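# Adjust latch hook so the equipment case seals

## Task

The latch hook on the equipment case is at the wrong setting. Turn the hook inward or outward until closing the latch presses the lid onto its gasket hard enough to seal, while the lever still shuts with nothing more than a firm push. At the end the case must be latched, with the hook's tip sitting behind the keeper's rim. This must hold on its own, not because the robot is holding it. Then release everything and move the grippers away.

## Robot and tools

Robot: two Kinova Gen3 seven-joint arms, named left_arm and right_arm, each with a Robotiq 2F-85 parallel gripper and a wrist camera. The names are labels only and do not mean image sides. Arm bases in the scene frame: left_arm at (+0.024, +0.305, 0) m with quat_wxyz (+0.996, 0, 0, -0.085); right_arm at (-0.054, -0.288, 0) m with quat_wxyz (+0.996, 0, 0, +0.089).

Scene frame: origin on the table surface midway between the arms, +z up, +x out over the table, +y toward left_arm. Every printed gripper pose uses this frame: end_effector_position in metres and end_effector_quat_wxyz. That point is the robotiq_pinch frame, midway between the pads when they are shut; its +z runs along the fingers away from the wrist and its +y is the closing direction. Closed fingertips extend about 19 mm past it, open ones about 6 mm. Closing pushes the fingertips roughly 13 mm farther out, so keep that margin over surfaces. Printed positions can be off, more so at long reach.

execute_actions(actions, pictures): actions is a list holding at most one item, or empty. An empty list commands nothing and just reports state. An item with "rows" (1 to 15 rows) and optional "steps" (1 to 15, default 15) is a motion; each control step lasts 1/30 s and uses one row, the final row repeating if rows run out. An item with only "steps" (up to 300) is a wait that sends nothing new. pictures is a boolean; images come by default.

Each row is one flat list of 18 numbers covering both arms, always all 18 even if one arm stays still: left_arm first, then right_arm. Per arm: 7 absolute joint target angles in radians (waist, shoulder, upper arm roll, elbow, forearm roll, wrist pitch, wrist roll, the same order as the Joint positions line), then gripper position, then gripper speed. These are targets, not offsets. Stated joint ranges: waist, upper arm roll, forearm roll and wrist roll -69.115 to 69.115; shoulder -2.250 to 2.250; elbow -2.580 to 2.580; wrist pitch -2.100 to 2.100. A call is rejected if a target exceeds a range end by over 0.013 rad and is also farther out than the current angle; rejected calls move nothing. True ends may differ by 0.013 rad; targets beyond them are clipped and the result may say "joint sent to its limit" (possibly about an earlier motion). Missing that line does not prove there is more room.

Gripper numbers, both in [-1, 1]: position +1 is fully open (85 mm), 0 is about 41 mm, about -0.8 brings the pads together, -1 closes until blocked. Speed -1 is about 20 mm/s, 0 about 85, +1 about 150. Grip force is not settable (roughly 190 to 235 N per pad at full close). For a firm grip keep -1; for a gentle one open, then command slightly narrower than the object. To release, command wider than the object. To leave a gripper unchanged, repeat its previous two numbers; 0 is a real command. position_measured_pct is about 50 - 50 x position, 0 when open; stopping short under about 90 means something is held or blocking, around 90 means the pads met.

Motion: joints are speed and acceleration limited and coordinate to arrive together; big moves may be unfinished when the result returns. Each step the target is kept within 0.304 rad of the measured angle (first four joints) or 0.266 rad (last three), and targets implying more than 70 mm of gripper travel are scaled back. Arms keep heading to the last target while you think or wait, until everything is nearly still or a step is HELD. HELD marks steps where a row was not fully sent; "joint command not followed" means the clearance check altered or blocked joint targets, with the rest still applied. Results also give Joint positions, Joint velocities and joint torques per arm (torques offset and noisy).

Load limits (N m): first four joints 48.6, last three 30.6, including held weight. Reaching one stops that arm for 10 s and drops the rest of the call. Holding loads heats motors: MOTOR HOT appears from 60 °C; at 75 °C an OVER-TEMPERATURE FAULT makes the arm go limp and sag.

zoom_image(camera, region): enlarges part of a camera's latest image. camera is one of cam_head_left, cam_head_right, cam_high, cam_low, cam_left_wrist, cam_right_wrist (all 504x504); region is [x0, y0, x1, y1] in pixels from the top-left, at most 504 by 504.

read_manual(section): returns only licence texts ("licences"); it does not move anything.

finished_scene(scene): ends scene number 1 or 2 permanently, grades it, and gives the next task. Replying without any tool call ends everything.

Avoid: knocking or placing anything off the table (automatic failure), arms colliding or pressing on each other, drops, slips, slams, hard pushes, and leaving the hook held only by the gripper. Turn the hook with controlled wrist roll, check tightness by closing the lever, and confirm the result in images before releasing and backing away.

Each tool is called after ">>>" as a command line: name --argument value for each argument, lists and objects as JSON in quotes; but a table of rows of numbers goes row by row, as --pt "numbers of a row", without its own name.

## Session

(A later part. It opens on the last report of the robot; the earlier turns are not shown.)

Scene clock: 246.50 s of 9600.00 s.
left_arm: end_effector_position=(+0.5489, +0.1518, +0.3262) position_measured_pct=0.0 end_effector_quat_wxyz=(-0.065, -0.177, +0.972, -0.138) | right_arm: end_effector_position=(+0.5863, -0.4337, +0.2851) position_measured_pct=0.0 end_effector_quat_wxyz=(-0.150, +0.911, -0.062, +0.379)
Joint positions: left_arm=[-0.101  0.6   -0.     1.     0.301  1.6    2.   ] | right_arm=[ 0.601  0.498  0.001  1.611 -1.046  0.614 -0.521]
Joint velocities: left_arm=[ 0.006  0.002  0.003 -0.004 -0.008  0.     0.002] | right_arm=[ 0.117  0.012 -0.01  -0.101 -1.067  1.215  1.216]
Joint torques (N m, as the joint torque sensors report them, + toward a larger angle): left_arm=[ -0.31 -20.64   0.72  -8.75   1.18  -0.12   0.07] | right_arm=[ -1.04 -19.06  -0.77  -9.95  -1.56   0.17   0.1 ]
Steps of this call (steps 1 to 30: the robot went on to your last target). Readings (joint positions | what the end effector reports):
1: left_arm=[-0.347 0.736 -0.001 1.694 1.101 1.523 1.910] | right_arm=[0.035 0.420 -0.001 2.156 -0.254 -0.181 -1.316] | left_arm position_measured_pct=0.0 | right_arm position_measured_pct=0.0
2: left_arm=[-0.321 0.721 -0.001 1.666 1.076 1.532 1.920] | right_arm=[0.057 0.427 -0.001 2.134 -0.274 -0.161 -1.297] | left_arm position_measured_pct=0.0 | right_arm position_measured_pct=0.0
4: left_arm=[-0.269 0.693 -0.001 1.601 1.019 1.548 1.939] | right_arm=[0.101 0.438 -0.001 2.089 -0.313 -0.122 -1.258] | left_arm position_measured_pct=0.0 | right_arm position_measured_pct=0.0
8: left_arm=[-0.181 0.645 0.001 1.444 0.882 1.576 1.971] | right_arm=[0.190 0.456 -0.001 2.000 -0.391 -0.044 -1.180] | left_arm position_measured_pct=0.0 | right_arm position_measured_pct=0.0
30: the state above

>>> execute_actions --actions '[{"rows": [[0.331,0.978,0,0.473,0.083,1.804,2.2,1,0, 0.616,0.5,0,1.6,-1.2,1.558,0.915,1,0]], "steps": 15}]' --pictures false

>>> execute_actions --actions '[{"rows": [[0.331,0.978,0,0.473,0.083,1.804,2.2,1,0, 0.616,0.8,0,1.45,-1.2,1.558,0.915,1,0]], "steps": 12}]' --pictures false

>>> execute_actions --actions '[{"rows": [[0.331,0.978,0,0.473,0.083,1.804,2.2,1,0, 0.616,1.181,0,1.272,-1.2,1.558,0.915,1,0]], "steps": 15}]' --pictures false

>>> execute_actions --actions '[{"steps": 15}]'

Scene clock: 258.77 s of 9600.00 s.
left_arm: end_effector_position=(+0.5499, +0.0337, +0.2602) position_measured_pct=0.0 end_effector_quat_wxyz=(-0.100, -0.099, +0.990, -0.029) | right_arm: end_effector_position=(+0.4387, -0.2255, +0.3957) position_measured_pct=0.0 end_effector_quat_wxyz=(-0.269, +0.544, +0.603, +0.518)
Joint positions: left_arm=[ 0.192  0.867 -0.001  0.679  0.142  1.748  2.145] | right_arm=[ 0.616  0.5    0.     1.6   -1.2    1.558  0.915]
Joint velocities: left_arm=[ 0.61   0.495 -0.001 -0.897 -0.265  0.248  0.244] | right_arm=[ 0.001 -0.002  0.     0.    -0.    -0.     0.   ]
Joint torques (N m, as the joint torque sensors report them, + toward a larger angle): left_arm=[ -0.22 -24.9    1.39  -8.99   0.8    0.41   0.29] | right_arm=[ -0.32 -17.12  -1.44  -7.68  -2.6    1.43   0.25]
Steps of this call (steps 1 to 60: the robot went on to your last target; steps 61 to 353: nothing new was sent; steps 354 to 368: all 15 steps of this action). Readings (joint positions | what the end effector reports):
354: left_arm=[-0.098 0.601 -0.000 0.999 0.299 1.601 2.000] | right_arm=[0.616 0.500 -0.000 1.600 -1.200 1.558 0.915] | left_arm position_measured_pct=0.0 | right_arm position_measured_pct=0.0
355: left_arm=[-0.092 0.608 -0.002 0.992 0.295 1.604 2.004] | right_arm=[0.616 0.500 -0.000 1.600 -1.200 1.558 0.915] | left_arm position_measured_pct=0.0 | right_arm position_measured_pct=0.0
357: left_arm=[-0.062 0.638 -0.003 0.964 0.276 1.622 2.021] | right_arm=[0.616 0.500 -0.000 1.600 -1.200 1.558 0.915] | left_arm position_measured_pct=0.0 | right_arm position_measured_pct=0.0
361: left_arm=[0.037 0.737 -0.001 0.866 0.214 1.681 2.079] | right_arm=[0.616 0.500 -0.000 1.600 -1.200 1.558 0.915] | left_arm position_measured_pct=0.0 | right_arm position_measured_pct=0.0
368: the state above

Scene clock: 259.17 s of 9600.00 s.
left_arm: end_effector_position=(+0.5499, -0.0371, +0.2508) position_measured_pct=0.0 end_effector_quat_wxyz=(-0.069, -0.058, +0.996, -0.005) | right_arm: end_effector_position=(+0.4844, -0.2470, +0.3109) position_measured_pct=0.0 end_effector_quat_wxyz=(-0.315, +0.565, +0.574, +0.502)
Joint positions: left_arm=[0.328 0.974 0.    0.475 0.083 1.804 2.2  ] | right_arm=[ 0.616  0.745  0.     1.478 -1.2    1.558  0.915]
Joint velocities: left_arm=[ 0.027  0.03  -0.01  -0.033 -0.01   0.007  0.003] | right_arm=[-0.001  0.566  0.002 -0.294  0.003 -0.006 -0.   ]
Joint torques (N m, as the joint torque sensors report them, + toward a larger angle): left_arm=[ -0.23 -25.25  -0.09  -8.8    0.73  -0.04   0.2 ] | right_arm=[ -0.29 -23.22  -2.17  -6.85  -2.47   1.99   0.17]
Steps of this call (steps 1 to 12: all 12 steps of this action). Readings (joint positions | what the end effector reports):
1: left_arm=[0.213 0.883 -0.001 0.649 0.134 1.756 2.153] | right_arm=[0.616 0.501 -0.000 1.599 -1.200 1.558 0.915] | left_arm position_measured_pct=0.0 | right_arm position_measured_pct=0.0
2: left_arm=[0.233 0.900 -0.001 0.619 0.125 1.764 2.161] | right_arm=[0.616 0.508 -0.000 1.596 -1.200 1.559 0.915] | left_arm position_measured_pct=0.0 | right_arm position_measured_pct=0.0
4: left_arm=[0.270 0.929 0.000 0.563 0.109 1.779 2.176] | right_arm=[0.616 0.538 -0.001 1.582 -1.200 1.559 0.915] | left_arm position_measured_pct=0.0 | right_arm position_measured_pct=0.0
8: left_arm=[0.318 0.967 0.001 0.491 0.088 1.799 2.196] | right_arm=[0.616 0.647 -0.000 1.528 -1.200 1.558 0.915] | left_arm position_measured_pct=0.0 | right_arm position_measured_pct=0.0
12: the state above

Scene clock: 259.67 s of 9600.00 s.
left_arm: end_effector_position=(+0.5493, -0.0388, +0.2492) position_measured_pct=0.0 end_effector_quat_wxyz=(-0.070, -0.057, +0.996, -0.004) | right_arm: end_effector_position=(+0.5164, -0.2620, +0.1549) position_measured_pct=0.0 end_effector_quat_wxyz=(-0.387, +0.593, +0.523, +0.474)
Joint positions: left_arm=[0.331 0.978 0.    0.473 0.083 1.804 2.2  ] | right_arm=[ 0.616  1.119  0.     1.297 -1.2    1.557  0.915]
Joint velocities: left_arm=[ 0.002  0.    -0.     0.     0.     0.001 -0.   ] | right_arm=[ 0.     0.592  0.004 -0.238  0.006 -0.006 -0.   ]
Joint torques (N m, as the joint torque sensors report them, + toward a larger angle): left_arm=[ -0.38 -25.57   0.7   -8.17   0.5    0.03   0.14] | right_arm=[ -0.01 -26.25  -2.4   -6.19  -2.39   2.58   0.34]
Steps of this call (steps 1 to 15: all 15 steps of this action). Readings (joint positions | what the end effector reports):
1: left_arm=[0.329 0.975 0.000 0.475 0.083 1.804 2.200] | right_arm=[0.616 0.764 0.000 1.468 -1.200 1.558 0.915] | left_arm position_measured_pct=0.0 | right_arm position_measured_pct=0.0
2: left_arm=[0.329 0.976 0.000 0.474 0.083 1.804 2.200] | right_arm=[0.616 0.787 -0.000 1.455 -1.200 1.559 0.915] | left_arm position_measured_pct=0.0 | right_arm position_measured_pct=0.0
4: left_arm=[0.330 0.977 0.000 0.473 0.083 1.804 2.200] | right_arm=[0.616 0.840 -0.000 1.422 -1.200 1.558 0.915] | left_arm position_measured_pct=0.0 | right_arm position_measured_pct=0.0
8: left_arm=[0.331 0.978 0.000 0.473 0.083 1.804 2.200] | right_arm=[0.616 0.945 0.000 1.368 -1.200 1.558 0.915] | left_arm position_measured_pct=0.0 | right_arm position_measured_pct=0.0
15: the state above

Scene clock: 260.17 s of 9600.00 s.
left_arm: end_effector_position=(+0.5493, -0.0388, +0.2492) position_measured_pct=0.0 end_effector_quat_wxyz=(-0.070, -0.057, +0.996, -0.004) | right_arm: end_effector_position=(+0.5155, -0.2615, +0.1272) position_measured_pct=0.0 end_effector_quat_wxyz=(-0.401, +0.598, +0.512, +0.468)
Joint positions: left_arm=[ 0.331  0.978 -0.     0.473  0.083  1.804  2.2  ] | right_arm=[ 0.616  1.181  0.     1.272 -1.2    1.558  0.915]
Joint velocities: left_arm=[-0.001  0.001 -0.001 -0.     0.     0.    -0.   ] | right_arm=[-0.001  0.003  0.    -0.001 -0.001  0.     0.   ]
Joint torques (N m, as the joint torque sensors report them, + toward a larger angle): left_arm=[ -0.34 -25.86   0.62  -8.61   0.44   0.19   0.28] | right_arm=[ -0.28 -23.84  -2.03  -5.24  -1.82   2.41   0.25]
Steps of this call (steps 1 to 15: the robot went on to your last target). Readings (joint positions | what the end effector reports):
1: left_arm=[0.331 0.978 0.000 0.473 0.083 1.804 2.200] | right_arm=[0.616 1.138 0.000 1.290 -1.200 1.557 0.915] | left_arm position_measured_pct=0.0 | right_arm position_measured_pct=0.0
2: left_arm=[0.331 0.978 0.000 0.473 0.083 1.804 2.200] | right_arm=[0.616 1.152 0.000 1.284 -1.200 1.557 0.915] | left_arm position_measured_pct=0.0 | right_arm position_measured_pct=0.0
4: left_arm=[0.331 0.978 0.000 0.473 0.083 1.804 2.200] | right_arm=[0.616 1.169 0.000 1.277 -1.199 1.557 0.915] | left_arm position_measured_pct=0.0 | right_arm position_measured_pct=0.0
8: left_arm=[0.331 0.978 0.000 0.473 0.083 1.804 2.200] | right_arm=[0.616 1.177 0.000 1.273 -1.200 1.558 0.915] | left_arm position_measured_pct=0.0 | right_arm position_measured_pct=0.0
15: the state above

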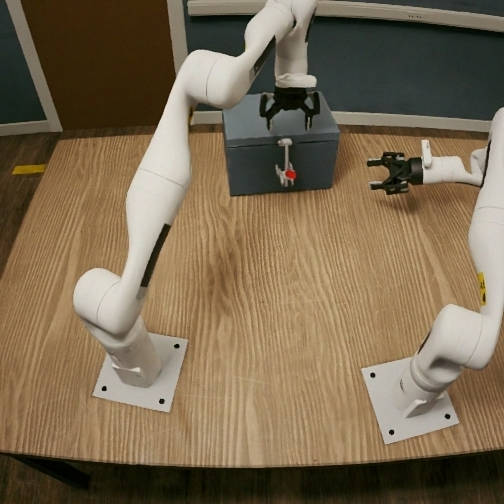

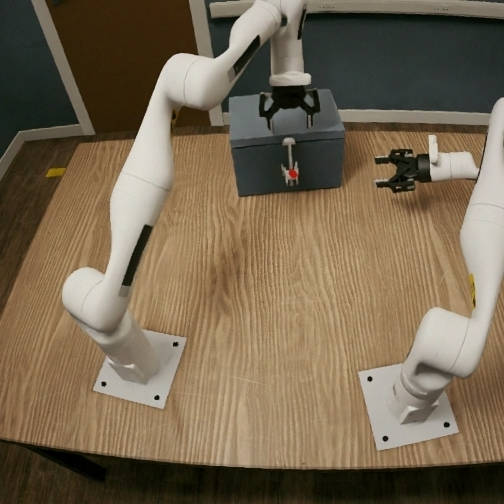

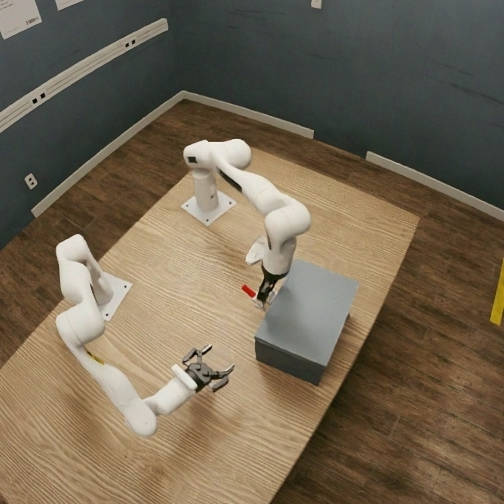

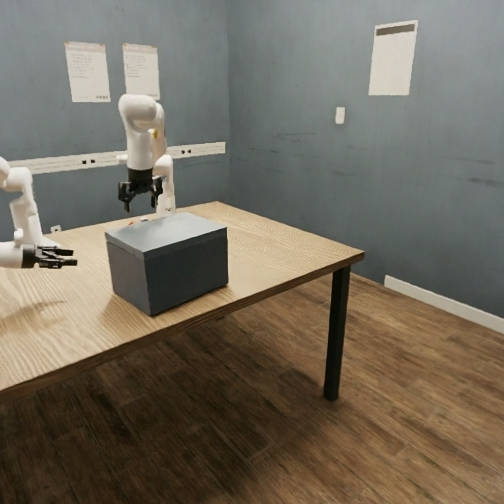

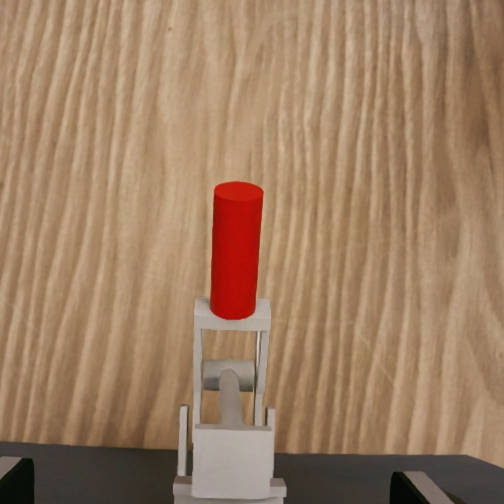

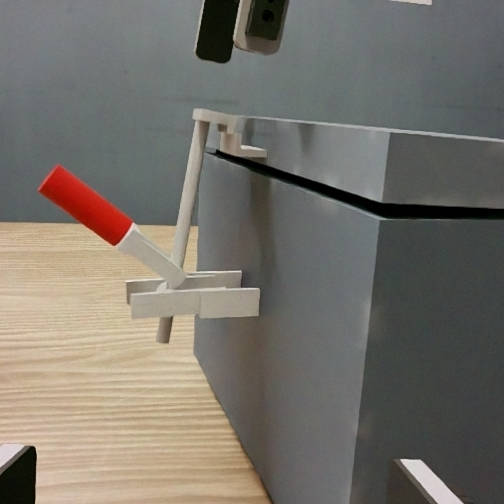

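>>> zoom_image --camera "cam_left_wrist" --region '[140, 290, 330, 504]'

>>> zoom_image --camera "cam_right_wrist" --region '[170, 0, 320, 180]'

>>> zoom_image --camera "cam_right_wrist" --region '[110, 210, 280, 360]'

Region (140, 290, 330, 504) of cam_left_wrist's 504x504 image, scaled by 2.355; it fills the left 447 columns of this view, and the rest is white.

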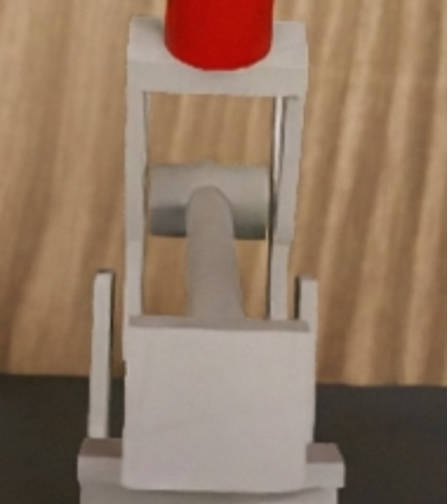

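Region (170, 0, 320, 180) of cam_right_wrist's 504x504 image, scaled by 2.800.

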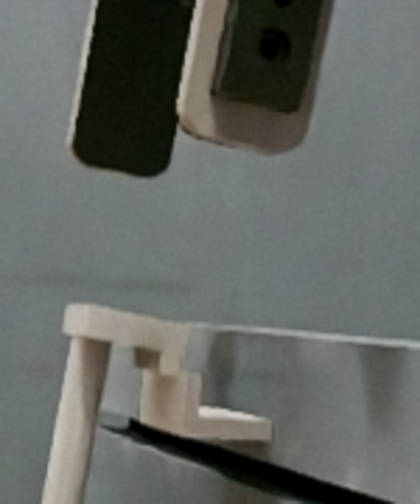

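Region (110, 210, 280, 360) of cam_right_wrist's 504x504 image, scaled by 2.965; it fills the top 445 rows of this view, and the rest is white.

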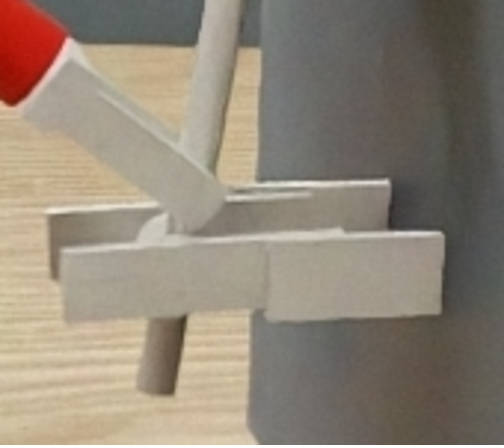

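>>> execute_actions --actions '[{"rows": [[0.333,0.966,0,0.52,0.083,1.769,2.199,1,0, 0.616,1.181,0,1.272,-1.2,1.558,0.915,1,0],[0.333,0.966,0,0.52,0.083,1.769,2.199,1,0, 0.616,1.181,0,1.272,-1.2,1.558,0.915,1,0],[0.335,0.953,0,0.566,0.082,1.735,2.198,1,0, 0.616,1.181,0,1.272,-1.2,1.558,0.915,1,0],[0.335,0.953,0,0.566,0.082,1.735,2.198,1,0, 0.616,1.181,0,1.272,-1.2,1.558,0.915,1,0],[0.337,0.941,0,0.613,0.082,1.70,2.198,1,0, 0.616,1.181,0,1.272,-1.2,1.558,0.915,1,0],[0.337,0.941,0,0.613,0.082,1.70,2.198,1,0, 0.616,1.181,0,1.272,-1.2,1.558,0.915,1,0],[0.339,0.929,0,0.66,0.082,1.666,2.197,1,0, 0.616,1.181,0,1.272,-1.2,1.558,0.915,1,0],[0.339,0.929,0,0.66,0.082,1.666,2.197,1,0, 0.616,1.181,0,1.272,-1.2,1.558,0.915,1,0],[0.341,0.917,0,0.707,0.082,1.631,2.196,1,0, 0.616,1.181,0,1.272,-1.2,1.558,0.915,1,0]], "steps": 15}]' --pictures false

>>> execute_actions --actions '[{"steps": 10}]'

Scene clock: 320.67 s of 9600.00 s.
left_arm: end_effector_position=(+0.5356, -0.0383, +0.2168) position_measured_pct=0.0 end_effector_quat_wxyz=(-0.070, -0.057, +0.996, -0.004) | right_arm: end_effector_position=(+0.5155, -0.2614, +0.1270) position_measured_pct=0.0 end_effector_quat_wxyz=(-0.401, +0.598, +0.512, +0.468)
Joint positions: left_arm=[0.34  0.922 0.    0.694 0.082 1.64  2.196] | right_arm=[ 0.616  1.181 -0.     1.272 -1.2    1.558  0.915]
Joint velocities: left_arm=[ 0.009 -0.043  0.     0.221 -0.001 -0.166 -0.006] | right_arm=[ 0.003  0.    -0.001  0.    -0.    -0.    -0.   ]
Joint torques (N m, as the joint torque sensors report them, + toward a larger angle): left_arm=[ -0.65 -25.7    0.63  -9.17   0.45   0.02   0.58] | right_arm=[ -0.21 -23.89  -1.94  -5.51  -1.95   2.31   0.34]
Steps of this call (steps 1 to 15: the robot went on to your last target; steps 16 to 1800: nothing new was sent; steps 1801 to 1815: all 15 steps of this action). Readings (joint positions | what the end effector reports):
1801: left_arm=[0.331 0.978 -0.000 0.474 0.083 1.803 2.200] | right_arm=[0.616 1.181 -0.000 1.272 -1.200 1.558 0.915] | left_arm position_measured_pct=0.0 | right_arm position_measured_pct=0.0
1802: left_arm=[0.331 0.975 -0.000 0.480 0.083 1.800 2.200] | right_arm=[0.616 1.181 -0.000 1.272 -1.200 1.558 0.915] | left_arm position_measured_pct=0.0 | right_arm position_measured_pct=0.0
1804: left_arm=[0.332 0.968 -0.000 0.505 0.083 1.781 2.199] | right_arm=[0.616 1.181 -0.000 1.272 -1.200 1.558 0.915] | left_arm position_measured_pct=0.0 | right_arm position_measured_pct=0.0
1808: left_arm=[0.335 0.950 -0.000 0.575 0.082 1.728 2.198] | right_arm=[0.616 1.181 -0.000 1.272 -1.200 1.558 0.915] | left_arm position_measured_pct=0.0 | right_arm position_measured_pct=0.0
1815: the state above

Scene clock: 321.00 s of 9600.00 s.
left_arm: end_effector_position=(+0.5344, -0.0380, +0.2156) position_measured_pct=0.0 end_effector_quat_wxyz=(-0.070, -0.057, +0.996, -0.004) | right_arm: end_effector_position=(+0.5155, -0.2614, +0.1270) position_measured_pct=0.0 end_effector_quat_wxyz=(-0.401, +0.598, +0.512, +0.468)
Joint positions: left_arm=[0.341 0.917 0.    0.707 0.082 1.631 2.196] | right_arm=[ 0.616  1.181 -0.     1.272 -1.2    1.558  0.915]
Joint velocities: left_arm=[ 0.001 -0.    -0.001  0.002  0.    -0.001 -0.002] | right_arm=[ 0.002 -0.    -0.    -0.    -0.    -0.     0.   ]
Joint torques (N m, as the joint torque sensors report them, + toward a larger angle): left_arm=[ -0.25 -25.46   0.77  -8.8    0.45   0.21  -0.05] | right_arm=[ -0.22 -23.82  -1.97  -5.1   -1.91   2.21   0.22]
Steps of this call (steps 1 to 10: the robot went on to your last target). Readings (joint positions | what the end effector reports):
1: left_arm=[0.341 0.921 0.000 0.699 0.082 1.636 2.196] | right_arm=[0.616 1.181 -0.000 1.272 -1.200 1.558 0.915] | left_arm position_measured_pct=0.0 | right_arm position_measured_pct=0.0
2: left_arm=[0.341 0.920 0.000 0.702 0.082 1.634 2.196] | right_arm=[0.616 1.181 -0.000 1.272 -1.200 1.558 0.915] | left_arm position_measured_pct=0.0 | right_arm position_measured_pct=0.0
4: left_arm=[0.341 0.919 0.000 0.705 0.082 1.632 2.196] | right_arm=[0.616 1.181 -0.000 1.272 -1.200 1.558 0.915] | left_arm position_measured_pct=0.0 | right_arm position_measured_pct=0.0
8: left_arm=[0.341 0.918 0.000 0.707 0.082 1.631 2.196] | right_arm=[0.616 1.181 -0.000 1.272 -1.200 1.558 0.915] | left_arm position_measured_pct=0.0 | right_arm position_measured_pct=0.0
10: the state above

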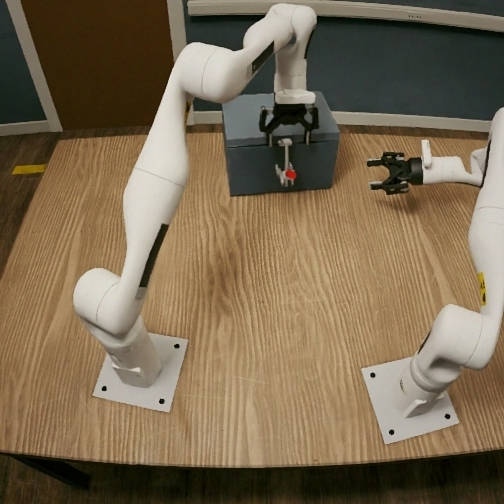

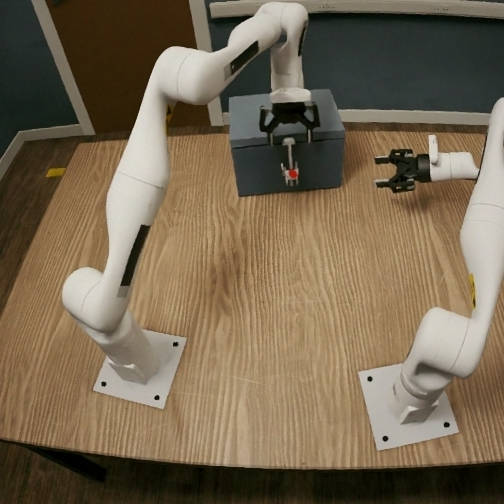

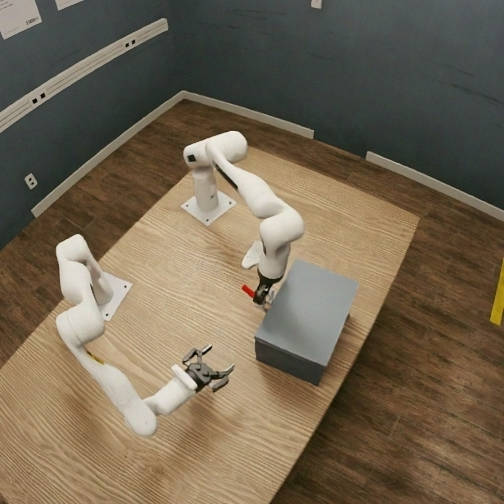

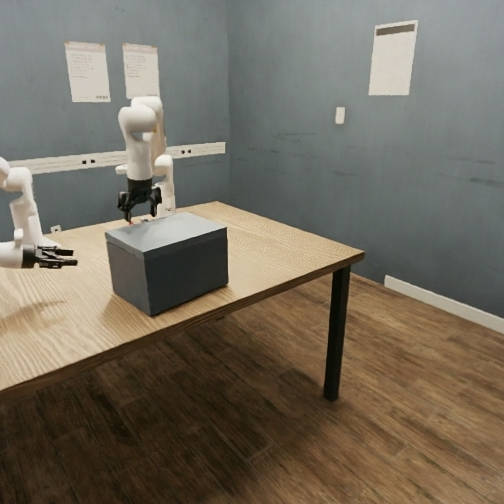

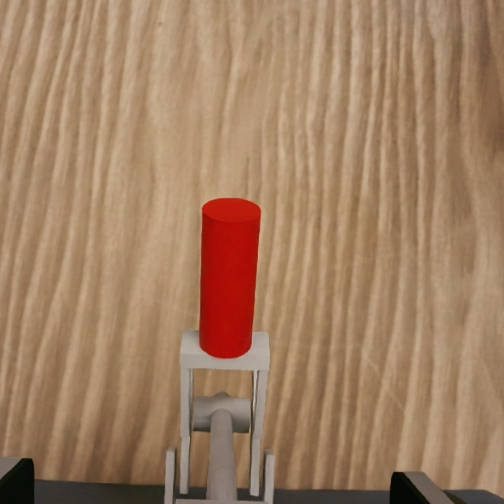

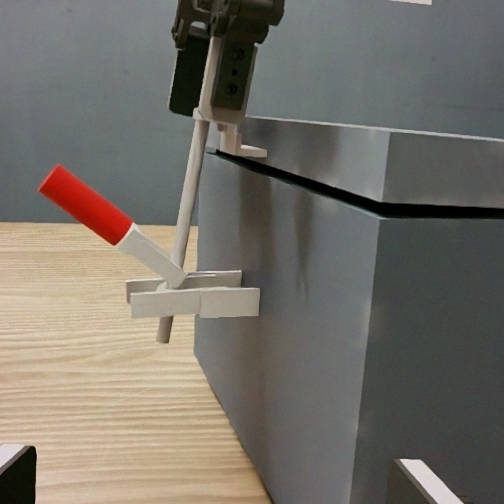

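>>> zoom_image --camera "cam_right_wrist" --region '[160, 20, 300, 180]'

>>> zoom_image --camera "cam_left_wrist" --region '[0, 380, 504, 504]'

Region (160, 20, 300, 180) of cam_right_wrist's 504x504 image, scaled by 3.150; it fills the left 441 columns of this view, and the rest is white.

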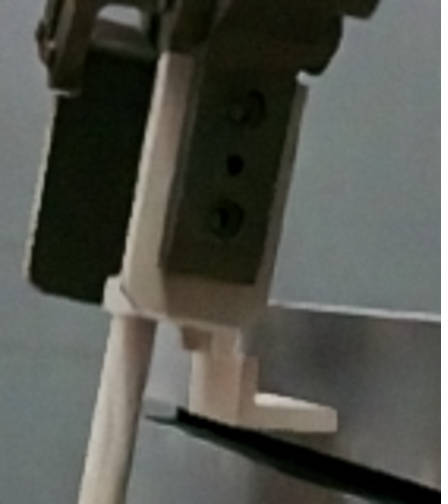

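Region (0, 380, 504, 504) of cam_left_wrist's 504x504 image, scaled by 1.000; it fills the top 124 rows of this view, and the rest is white.

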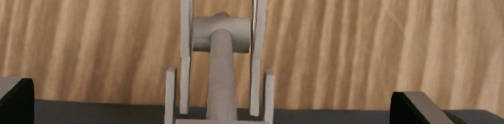

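>>> execute_actions --actions '[{"rows": [[0.340,0.9024,0,0.7318,0.082,1.6207,2.197,-0.15,0, 0.616,1.181,0,1.272,-1.2,1.558,0.915,1,0]], "steps": 15}]' --pictures false

>>> execute_actions --actions '[{"steps": 8}]'

Scene clock: 352.03 s of 9600.00 s.
left_arm: end_effector_position=(+0.5313, -0.0356, +0.2173) position_measured_pct=36.9 end_effector_quat_wxyz=(-0.070, -0.058, +0.996, -0.004) | right_arm: end_effector_position=(+0.5155, -0.2614, +0.1270) position_measured_pct=0.0 end_effector_quat_wxyz=(-0.401, +0.598, +0.512, +0.468)
Joint positions: left_arm=[ 0.34   0.903 -0.     0.732  0.082  1.621  2.197] | right_arm=[ 0.616  1.181 -0.     1.272 -1.2    1.558  0.915]
Joint velocities: left_arm=[-0.002 -0.002  0.     0.002  0.    -0.001  0.001] | right_arm=[-0.001 -0.     0.     0.    -0.    -0.    -0.   ]
Joint torques (N m, as the joint torque sensors report them, + toward a larger angle): left_arm=[ -0.11 -24.94   0.53  -8.98   0.56  -0.25   0.11] | right_arm=[ -0.24 -23.89  -2.16  -5.43  -1.94   2.13   0.19]
Steps of this call (steps 1 to 30: the robot went on to your last target; steps 31 to 916: nothing new was sent; steps 917 to 931: all 15 steps of this action). Readings (joint positions | what the end effector reports):
917: left_arm=[0.341 0.916 0.000 0.708 0.082 1.631 2.196] | right_arm=[0.616 1.181 -0.000 1.272 -1.200 1.558 0.915] | left_arm position_measured_pct=0.0 | right_arm position_measured_pct=0.0
918: left_arm=[0.341 0.913 0.000 0.714 0.082 1.628 2.196] | right_arm=[0.616 1.181 -0.000 1.272 -1.200 1.558 0.915] | left_arm position_measured_pct=0.4 | right_arm position_measured_pct=0.0
920: left_arm=[0.340 0.907 0.000 0.723 0.082 1.624 2.197] | right_arm=[0.616 1.181 -0.000 1.272 -1.200 1.558 0.915] | left_arm position_measured_pct=4.8 | right_arm position_measured_pct=0.0
924: left_arm=[0.340 0.904 -0.000 0.730 0.082 1.621 2.197] | right_arm=[0.616 1.181 -0.000 1.272 -1.200 1.558 0.915] | left_arm position_measured_pct=15.9 | right_arm position_measured_pct=0.0
931: the state above

Scene clock: 352.30 s of 9600.00 s.
left_arm: end_effector_position=(+0.5313, -0.0356, +0.2174) position_measured_pct=56.7 end_effector_quat_wxyz=(-0.070, -0.058, +0.996, -0.004) | right_arm: end_effector_position=(+0.5155, -0.2614, +0.1270) position_measured_pct=0.0 end_effector_quat_wxyz=(-0.401, +0.598, +0.512, +0.468)
Joint positions: left_arm=[0.34  0.902 0.    0.732 0.082 1.621 2.197] | right_arm=[ 0.616  1.181 -0.     1.272 -1.2    1.558  0.915]
Joint velocities: left_arm=[ 0.    -0.001  0.     0.    -0.    -0.001 -0.001] | right_arm=[-0.002 -0.    -0.001  0.    -0.    -0.    -0.   ]
Joint torques (N m, as the joint torque sensors report them, + toward a larger angle): left_arm=[ -0.16 -24.97   0.02  -8.38   0.47  -0.03   0.1 ] | right_arm=[ -0.21 -23.86  -2.25  -5.56  -1.97   2.15   0.3 ]
Steps of this call (steps 1 to 8: the robot went on to your last target). Readings (joint positions | what the end effector reports):
1: left_arm=[0.340 0.903 0.000 0.732 0.082 1.621 2.197] | right_arm=[0.616 1.181 -0.000 1.272 -1.200 1.558 0.915] | left_arm position_measured_pct=40.1 | right_arm position_measured_pct=0.0
2: left_arm=[0.340 0.902 -0.000 0.732 0.082 1.621 2.197] | right_arm=[0.616 1.181 -0.000 1.272 -1.200 1.558 0.915] | left_arm position_measured_pct=42.9 | right_arm position_measured_pct=0.0
4: left_arm=[0.340 0.902 0.000 0.732 0.082 1.621 2.197] | right_arm=[0.616 1.181 -0.000 1.272 -1.200 1.558 0.915] | left_arm position_measured_pct=48.8 | right_arm position_measured_pct=0.0
8: the state above

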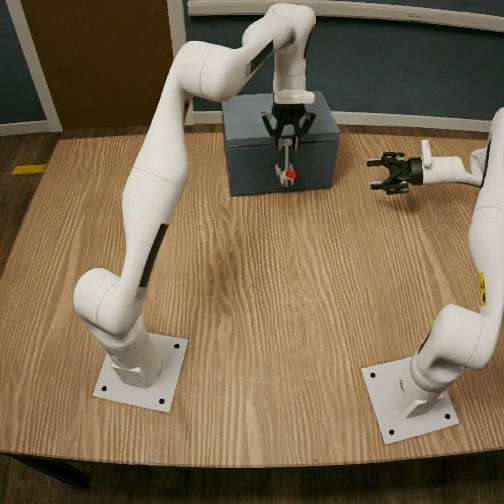

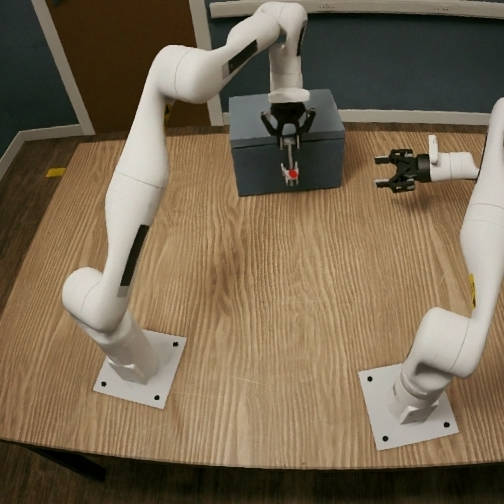

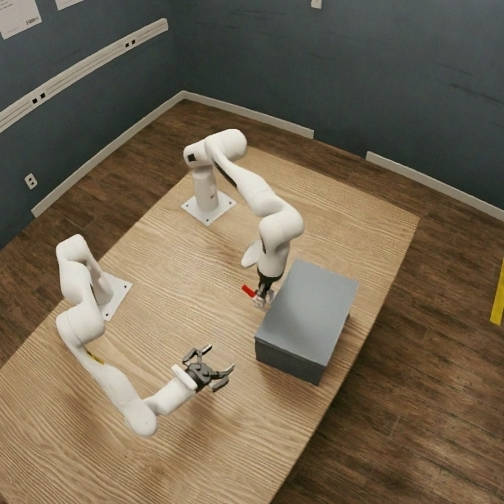

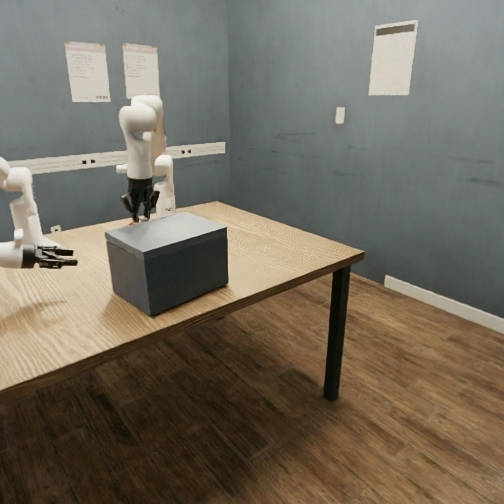

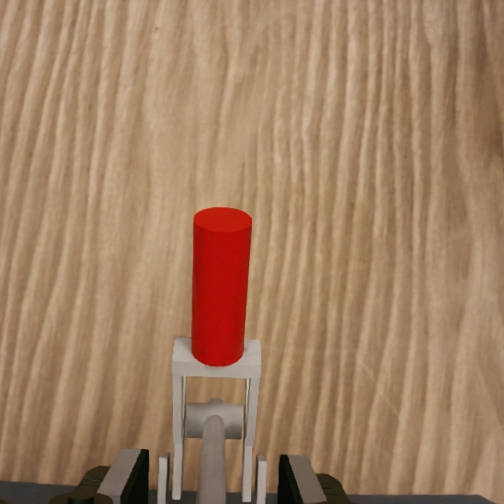

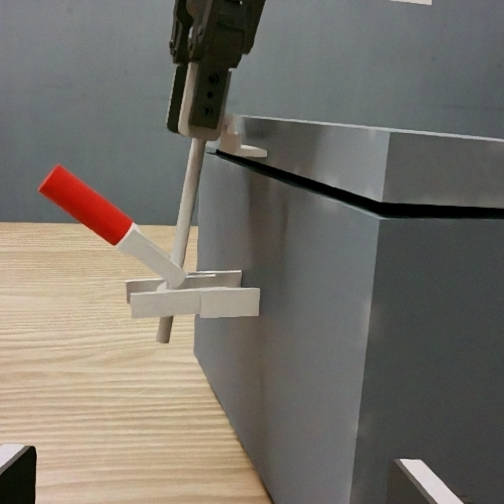

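>>> zoom_image --camera "cam_right_wrist" --region '[150, 40, 290, 200]'

>>> zoom_image --camera "cam_left_wrist" --region '[100, 400, 330, 504]'

Region (150, 40, 290, 200) of cam_right_wrist's 504x504 image, scaled by 3.150; it fills the left 441 columns of this view, and the rest is white.

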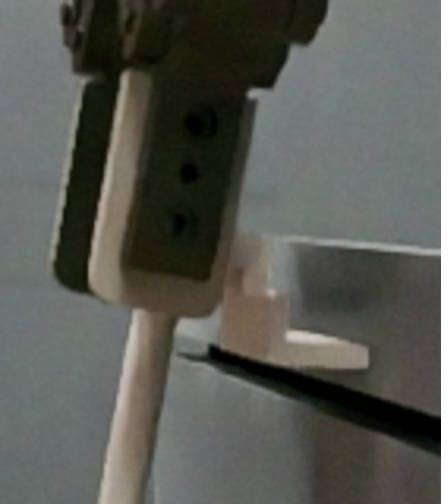

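Region (100, 400, 330, 504) of cam_left_wrist's 504x504 image, scaled by 2.191; it fills the top 228 rows of this view, and the rest is white.

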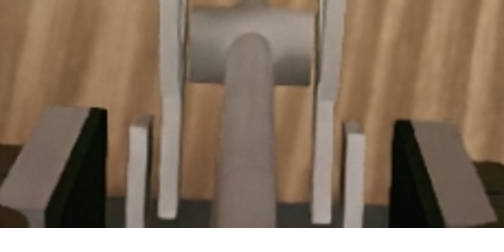

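>>> execute_actions --actions '[{"rows": [[0.3364,0.9139,0,0.7101,0.082,1.6309,2.195,-0.15,0, 0.616,1.181,0,1.272,-1.2,1.558,0.915,1,0]], "steps": 10}]' --pictures false

>>> execute_actions --actions '[{"rows": [[0.3364,0.9139,0,0.7101,0.082,1.6309,2.195,-0.45,-0.5, 0.616,1.181,0,1.272,-1.2,1.558,0.915,1,0]], "steps": 15}]'

Scene clock: 389.03 s of 9600.00 s.
left_arm: end_effector_position=(+0.5351, -0.0353, +0.2170) position_measured_pct=57.5 end_effector_quat_wxyz=(-0.070, -0.059, +0.996, -0.004) | right_arm: end_effector_position=(+0.5155, -0.2614, +0.1270) position_measured_pct=0.0 end_effector_quat_wxyz=(-0.401, +0.598, +0.512, +0.468)
Joint positions: left_arm=[ 0.337  0.913 -0.     0.711  0.082  1.631  2.195] | right_arm=[ 0.616  1.181 -0.     1.272 -1.2    1.558  0.915]
Joint velocities: left_arm=[ 0.     0.006 -0.001 -0.008 -0.     0.003 -0.001] | right_arm=[-0.001 -0.001 -0.     0.    -0.     0.001 -0.   ]
Joint torques (N m, as the joint torque sensors report them, + toward a larger angle): left_arm=[ -0.21 -24.11   0.69  -8.93   0.66   0.22   0.1 ] | right_arm=[ -0.27 -23.93  -2.07  -5.37  -1.94   2.13   0.32]
Steps of this call (steps 1 to 15: the robot went on to your last target; steps 16 to 1092: nothing new was sent; steps 1093 to 1102: all 10 steps of this action). Readings (joint positions | what the end effector reports):
1093: left_arm=[0.340 0.903 0.000 0.731 0.082 1.621 2.197] | right_arm=[0.616 1.181 -0.000 1.272 -1.200 1.558 0.915] | left_arm position_measured_pct=57.5 | right_arm position_measured_pct=0.0
1094: left_arm=[0.339 0.906 0.000 0.726 0.082 1.623 2.197] | right_arm=[0.616 1.181 -0.000 1.272 -1.200 1.558 0.915] | left_arm position_measured_pct=57.5 | right_arm position_measured_pct=0.0
1096: left_arm=[0.338 0.911 -0.000 0.717 0.082 1.627 2.196] | right_arm=[0.616 1.181 -0.000 1.272 -1.200 1.558 0.915] | left_arm position_measured_pct=57.5 | right_arm position_measured_pct=0.0
1100: left_arm=[0.337 0.913 -0.000 0.712 0.082 1.630 2.195] | right_arm=[0.616 1.181 -0.000 1.272 -1.200 1.558 0.915] | left_arm position_measured_pct=57.5 | right_arm position_measured_pct=0.0
1102: the state above

Scene clock: 389.53 s of 9600.00 s.
left_arm: end_effector_position=(+0.5353, -0.0354, +0.2170) position_measured_pct=69.8 end_effector_quat_wxyz=(-0.070, -0.059, +0.996, -0.005) | right_arm: end_effector_position=(+0.5155, -0.2614, +0.1270) position_measured_pct=0.0 end_effector_quat_wxyz=(-0.401, +0.598, +0.512, +0.468)
Joint positions: left_arm=[0.336 0.914 0.    0.71  0.082 1.631 2.195] | right_arm=[ 0.616  1.181 -0.     1.272 -1.2    1.558  0.915]
Joint velocities: left_arm=[ 0.    -0.002 -0.001 -0.     0.     0.001  0.   ] | right_arm=[ 0.     0.    -0.     0.     0.    -0.001 -0.   ]
Joint torques (N m, as the joint torque sensors report them, + toward a larger angle): left_arm=[ -0.16 -24.66   0.48  -8.22   0.36   0.2    0.  ] | right_arm=[ -0.21 -23.78  -2.12  -5.11  -2.03   2.3    0.16]
Steps of this call (steps 1 to 15: all 15 steps of this action). Readings (joint positions | what the end effector reports):
1: left_arm=[0.337 0.913 -0.000 0.711 0.082 1.631 2.195] | right_arm=[0.616 1.181 -0.000 1.272 -1.200 1.558 0.915] | left_arm position_measured_pct=57.5 | right_arm position_measured_pct=0.0
2: left_arm=[0.336 0.914 -0.000 0.710 0.082 1.631 2.195] | right_arm=[0.616 1.181 -0.000 1.272 -1.200 1.558 0.915] | left_arm position_measured_pct=57.9 | right_arm position_measured_pct=0.0
4: left_arm=[0.336 0.914 -0.000 0.710 0.082 1.631 2.195] | right_arm=[0.616 1.181 -0.000 1.272 -1.200 1.558 0.915] | left_arm position_measured_pct=60.7 | right_arm position_measured_pct=0.0
8: left_arm=[0.336 0.914 0.000 0.710 0.082 1.631 2.195] | right_arm=[0.616 1.181 -0.000 1.272 -1.200 1.558 0.915] | left_arm position_measured_pct=67.5 | right_arm position_measured_pct=0.0
15: the state above

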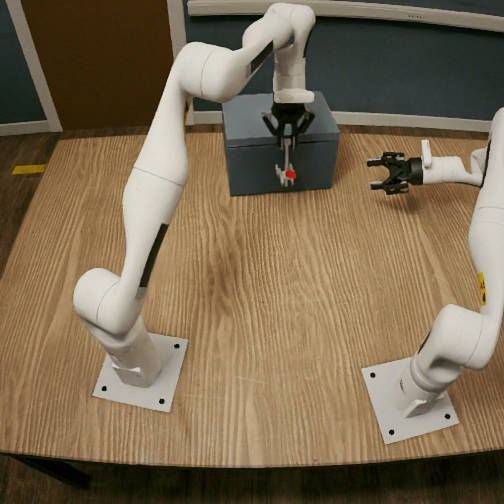

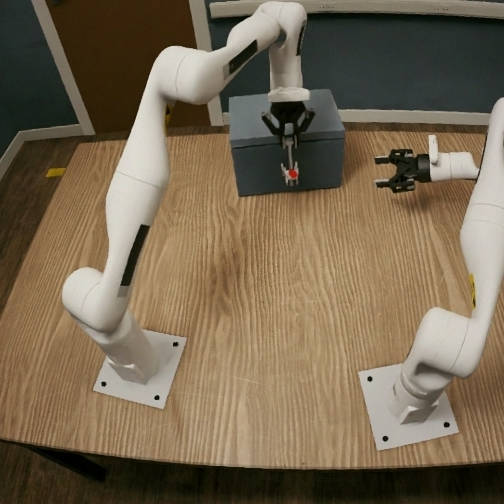

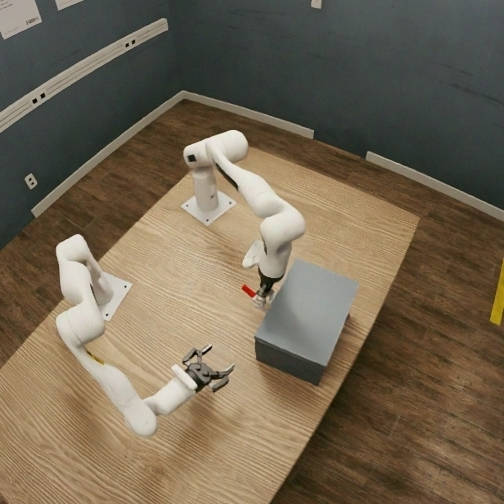

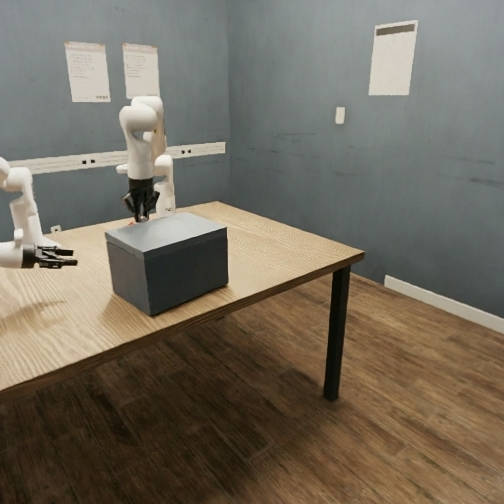

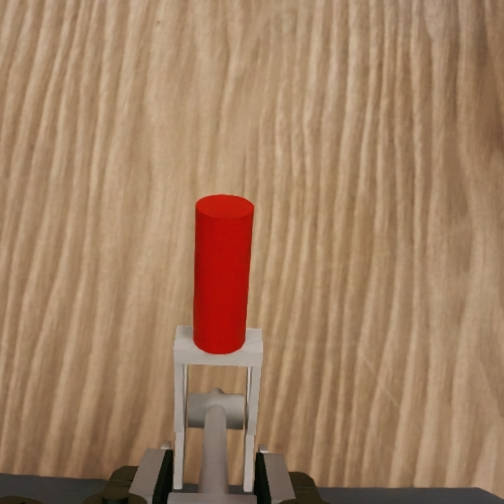

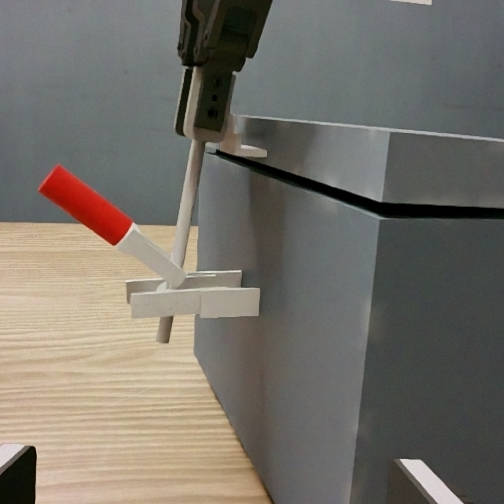

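>>> execute_actions --actions '[]'

>>> zoom_image --camera "cam_right_wrist" --region '[150, 40, 290, 200]'

>>> zoom_image --camera "cam_left_wrist" --region '[100, 380, 330, 504]'

Scene clock: 396.67 s of 9600.00 s.
left_arm: end_effector_position=(+0.5353, -0.0354, +0.2170) position_measured_pct=69.8 end_effector_quat_wxyz=(-0.070, -0.059, +0.996, -0.005) | right_arm: end_effector_position=(+0.5155, -0.2614, +0.1270) position_measured_pct=0.0 end_effector_quat_wxyz=(-0.401, +0.598, +0.512, +0.468)
Joint positions: left_arm=[0.336 0.914 0.    0.71  0.082 1.631 2.195] | right_arm=[ 0.616  1.181 -0.     1.272 -1.2    1.558  0.915]
Joint velocities: left_arm=[ 0.    -0.    -0.001 -0.    -0.    -0.     0.   ] | right_arm=[-0.002  0.001  0.001 -0.    -0.     0.    -0.   ]
Joint torques (N m, as the joint torque sensors report them, + toward a larger angle): left_arm=[ -0.07 -24.59   0.87  -8.52   0.57  -0.03   0.07] | right_arm=[ -0.25 -23.9   -2.13  -5.18  -2.07   2.31   0.34]
Steps of this call (steps 1 to 15: the robot went on to your last target; steps 16 to 214: nothing new was sent). Readings (joint positions | what the end effector reports):
1: left_arm=[0.336 0.914 0.000 0.710 0.082 1.631 2.195] | right_arm=[0.616 1.181 -0.000 1.272 -1.200 1.558 0.915] | left_arm position_measured_pct=69.8 | right_arm position_measured_pct=0.0
2: left_arm=[0.336 0.914 0.000 0.710 0.082 1.631 2.195] | right_arm=[0.616 1.181 -0.000 1.272 -1.200 1.558 0.915] | left_arm position_measured_pct=69.8 | right_arm position_measured_pct=0.0
4: left_arm=[0.336 0.914 0.000 0.710 0.082 1.631 2.195] | right_arm=[0.616 1.181 -0.000 1.272 -1.200 1.558 0.915] | left_arm position_measured_pct=69.8 | right_arm position_measured_pct=0.0
8: left_arm=[0.336 0.914 0.000 0.710 0.082 1.631 2.195] | right_arm=[0.616 1.181 -0.000 1.272 -1.200 1.558 0.915] | left_arm position_measured_pct=69.8 | right_arm position_measured_pct=0.0
214: the state above
All arms were judged still, so your last target was given up. Only a new action makes them travel on or press farther. Fingers that are still opening or closing keep moving.

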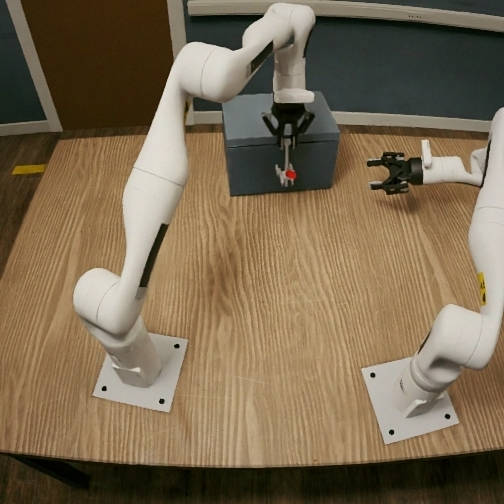

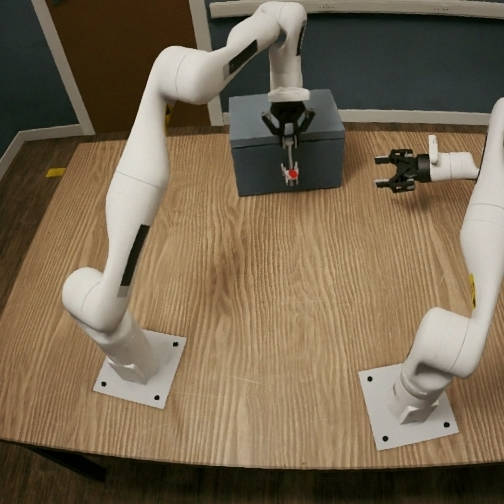

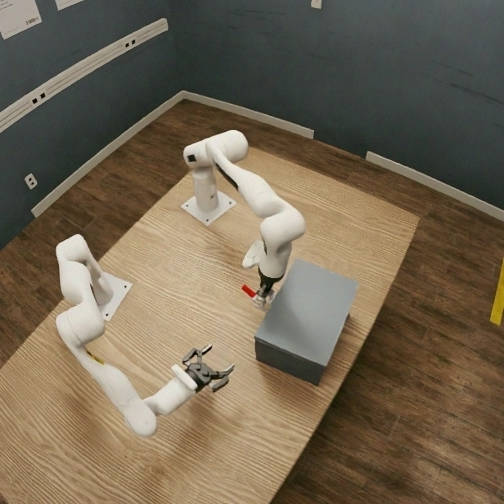

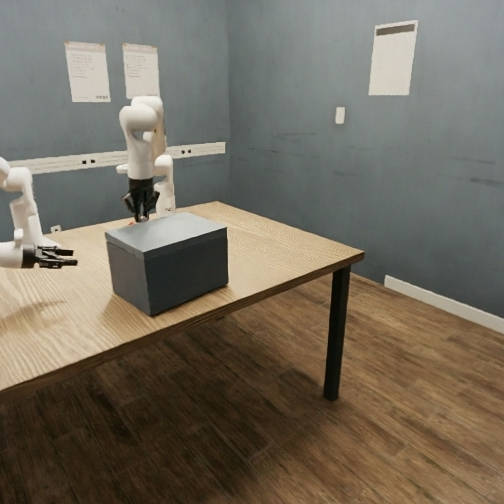

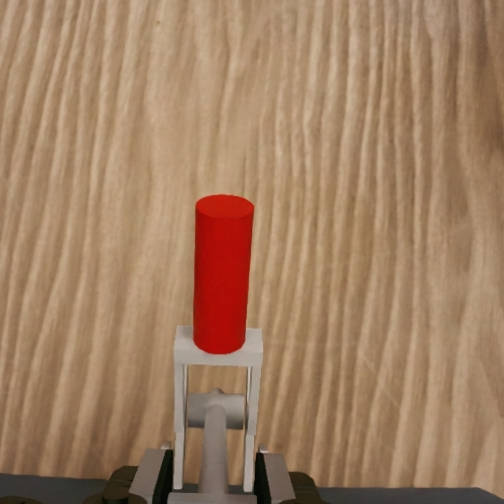

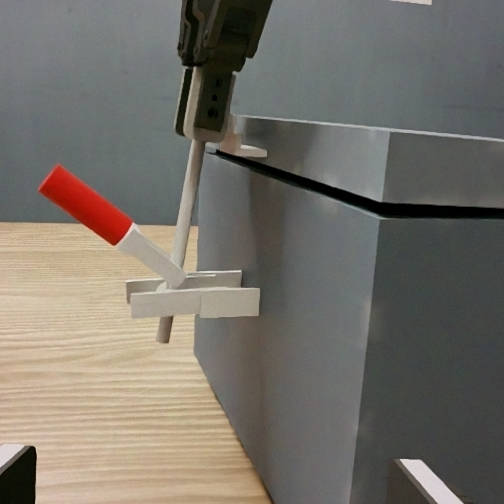

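Region (150, 40, 290, 200) of cam_right_wrist's 504x504 image, scaled by 3.150; it fills the left 441 columns of this view, and the rest is white.

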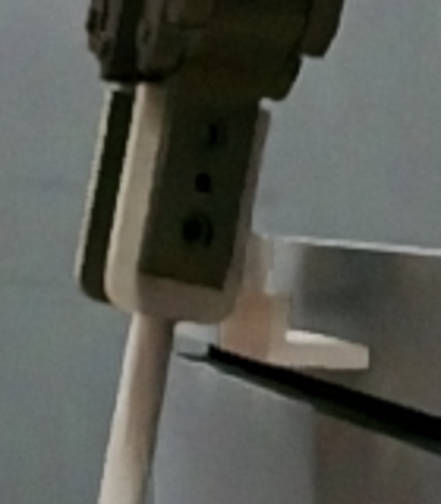

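Region (100, 380, 330, 504) of cam_left_wrist's 504x504 image, scaled by 2.191; it fills the top 272 rows of this view, and the rest is white.

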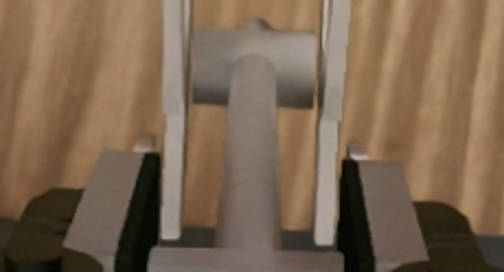

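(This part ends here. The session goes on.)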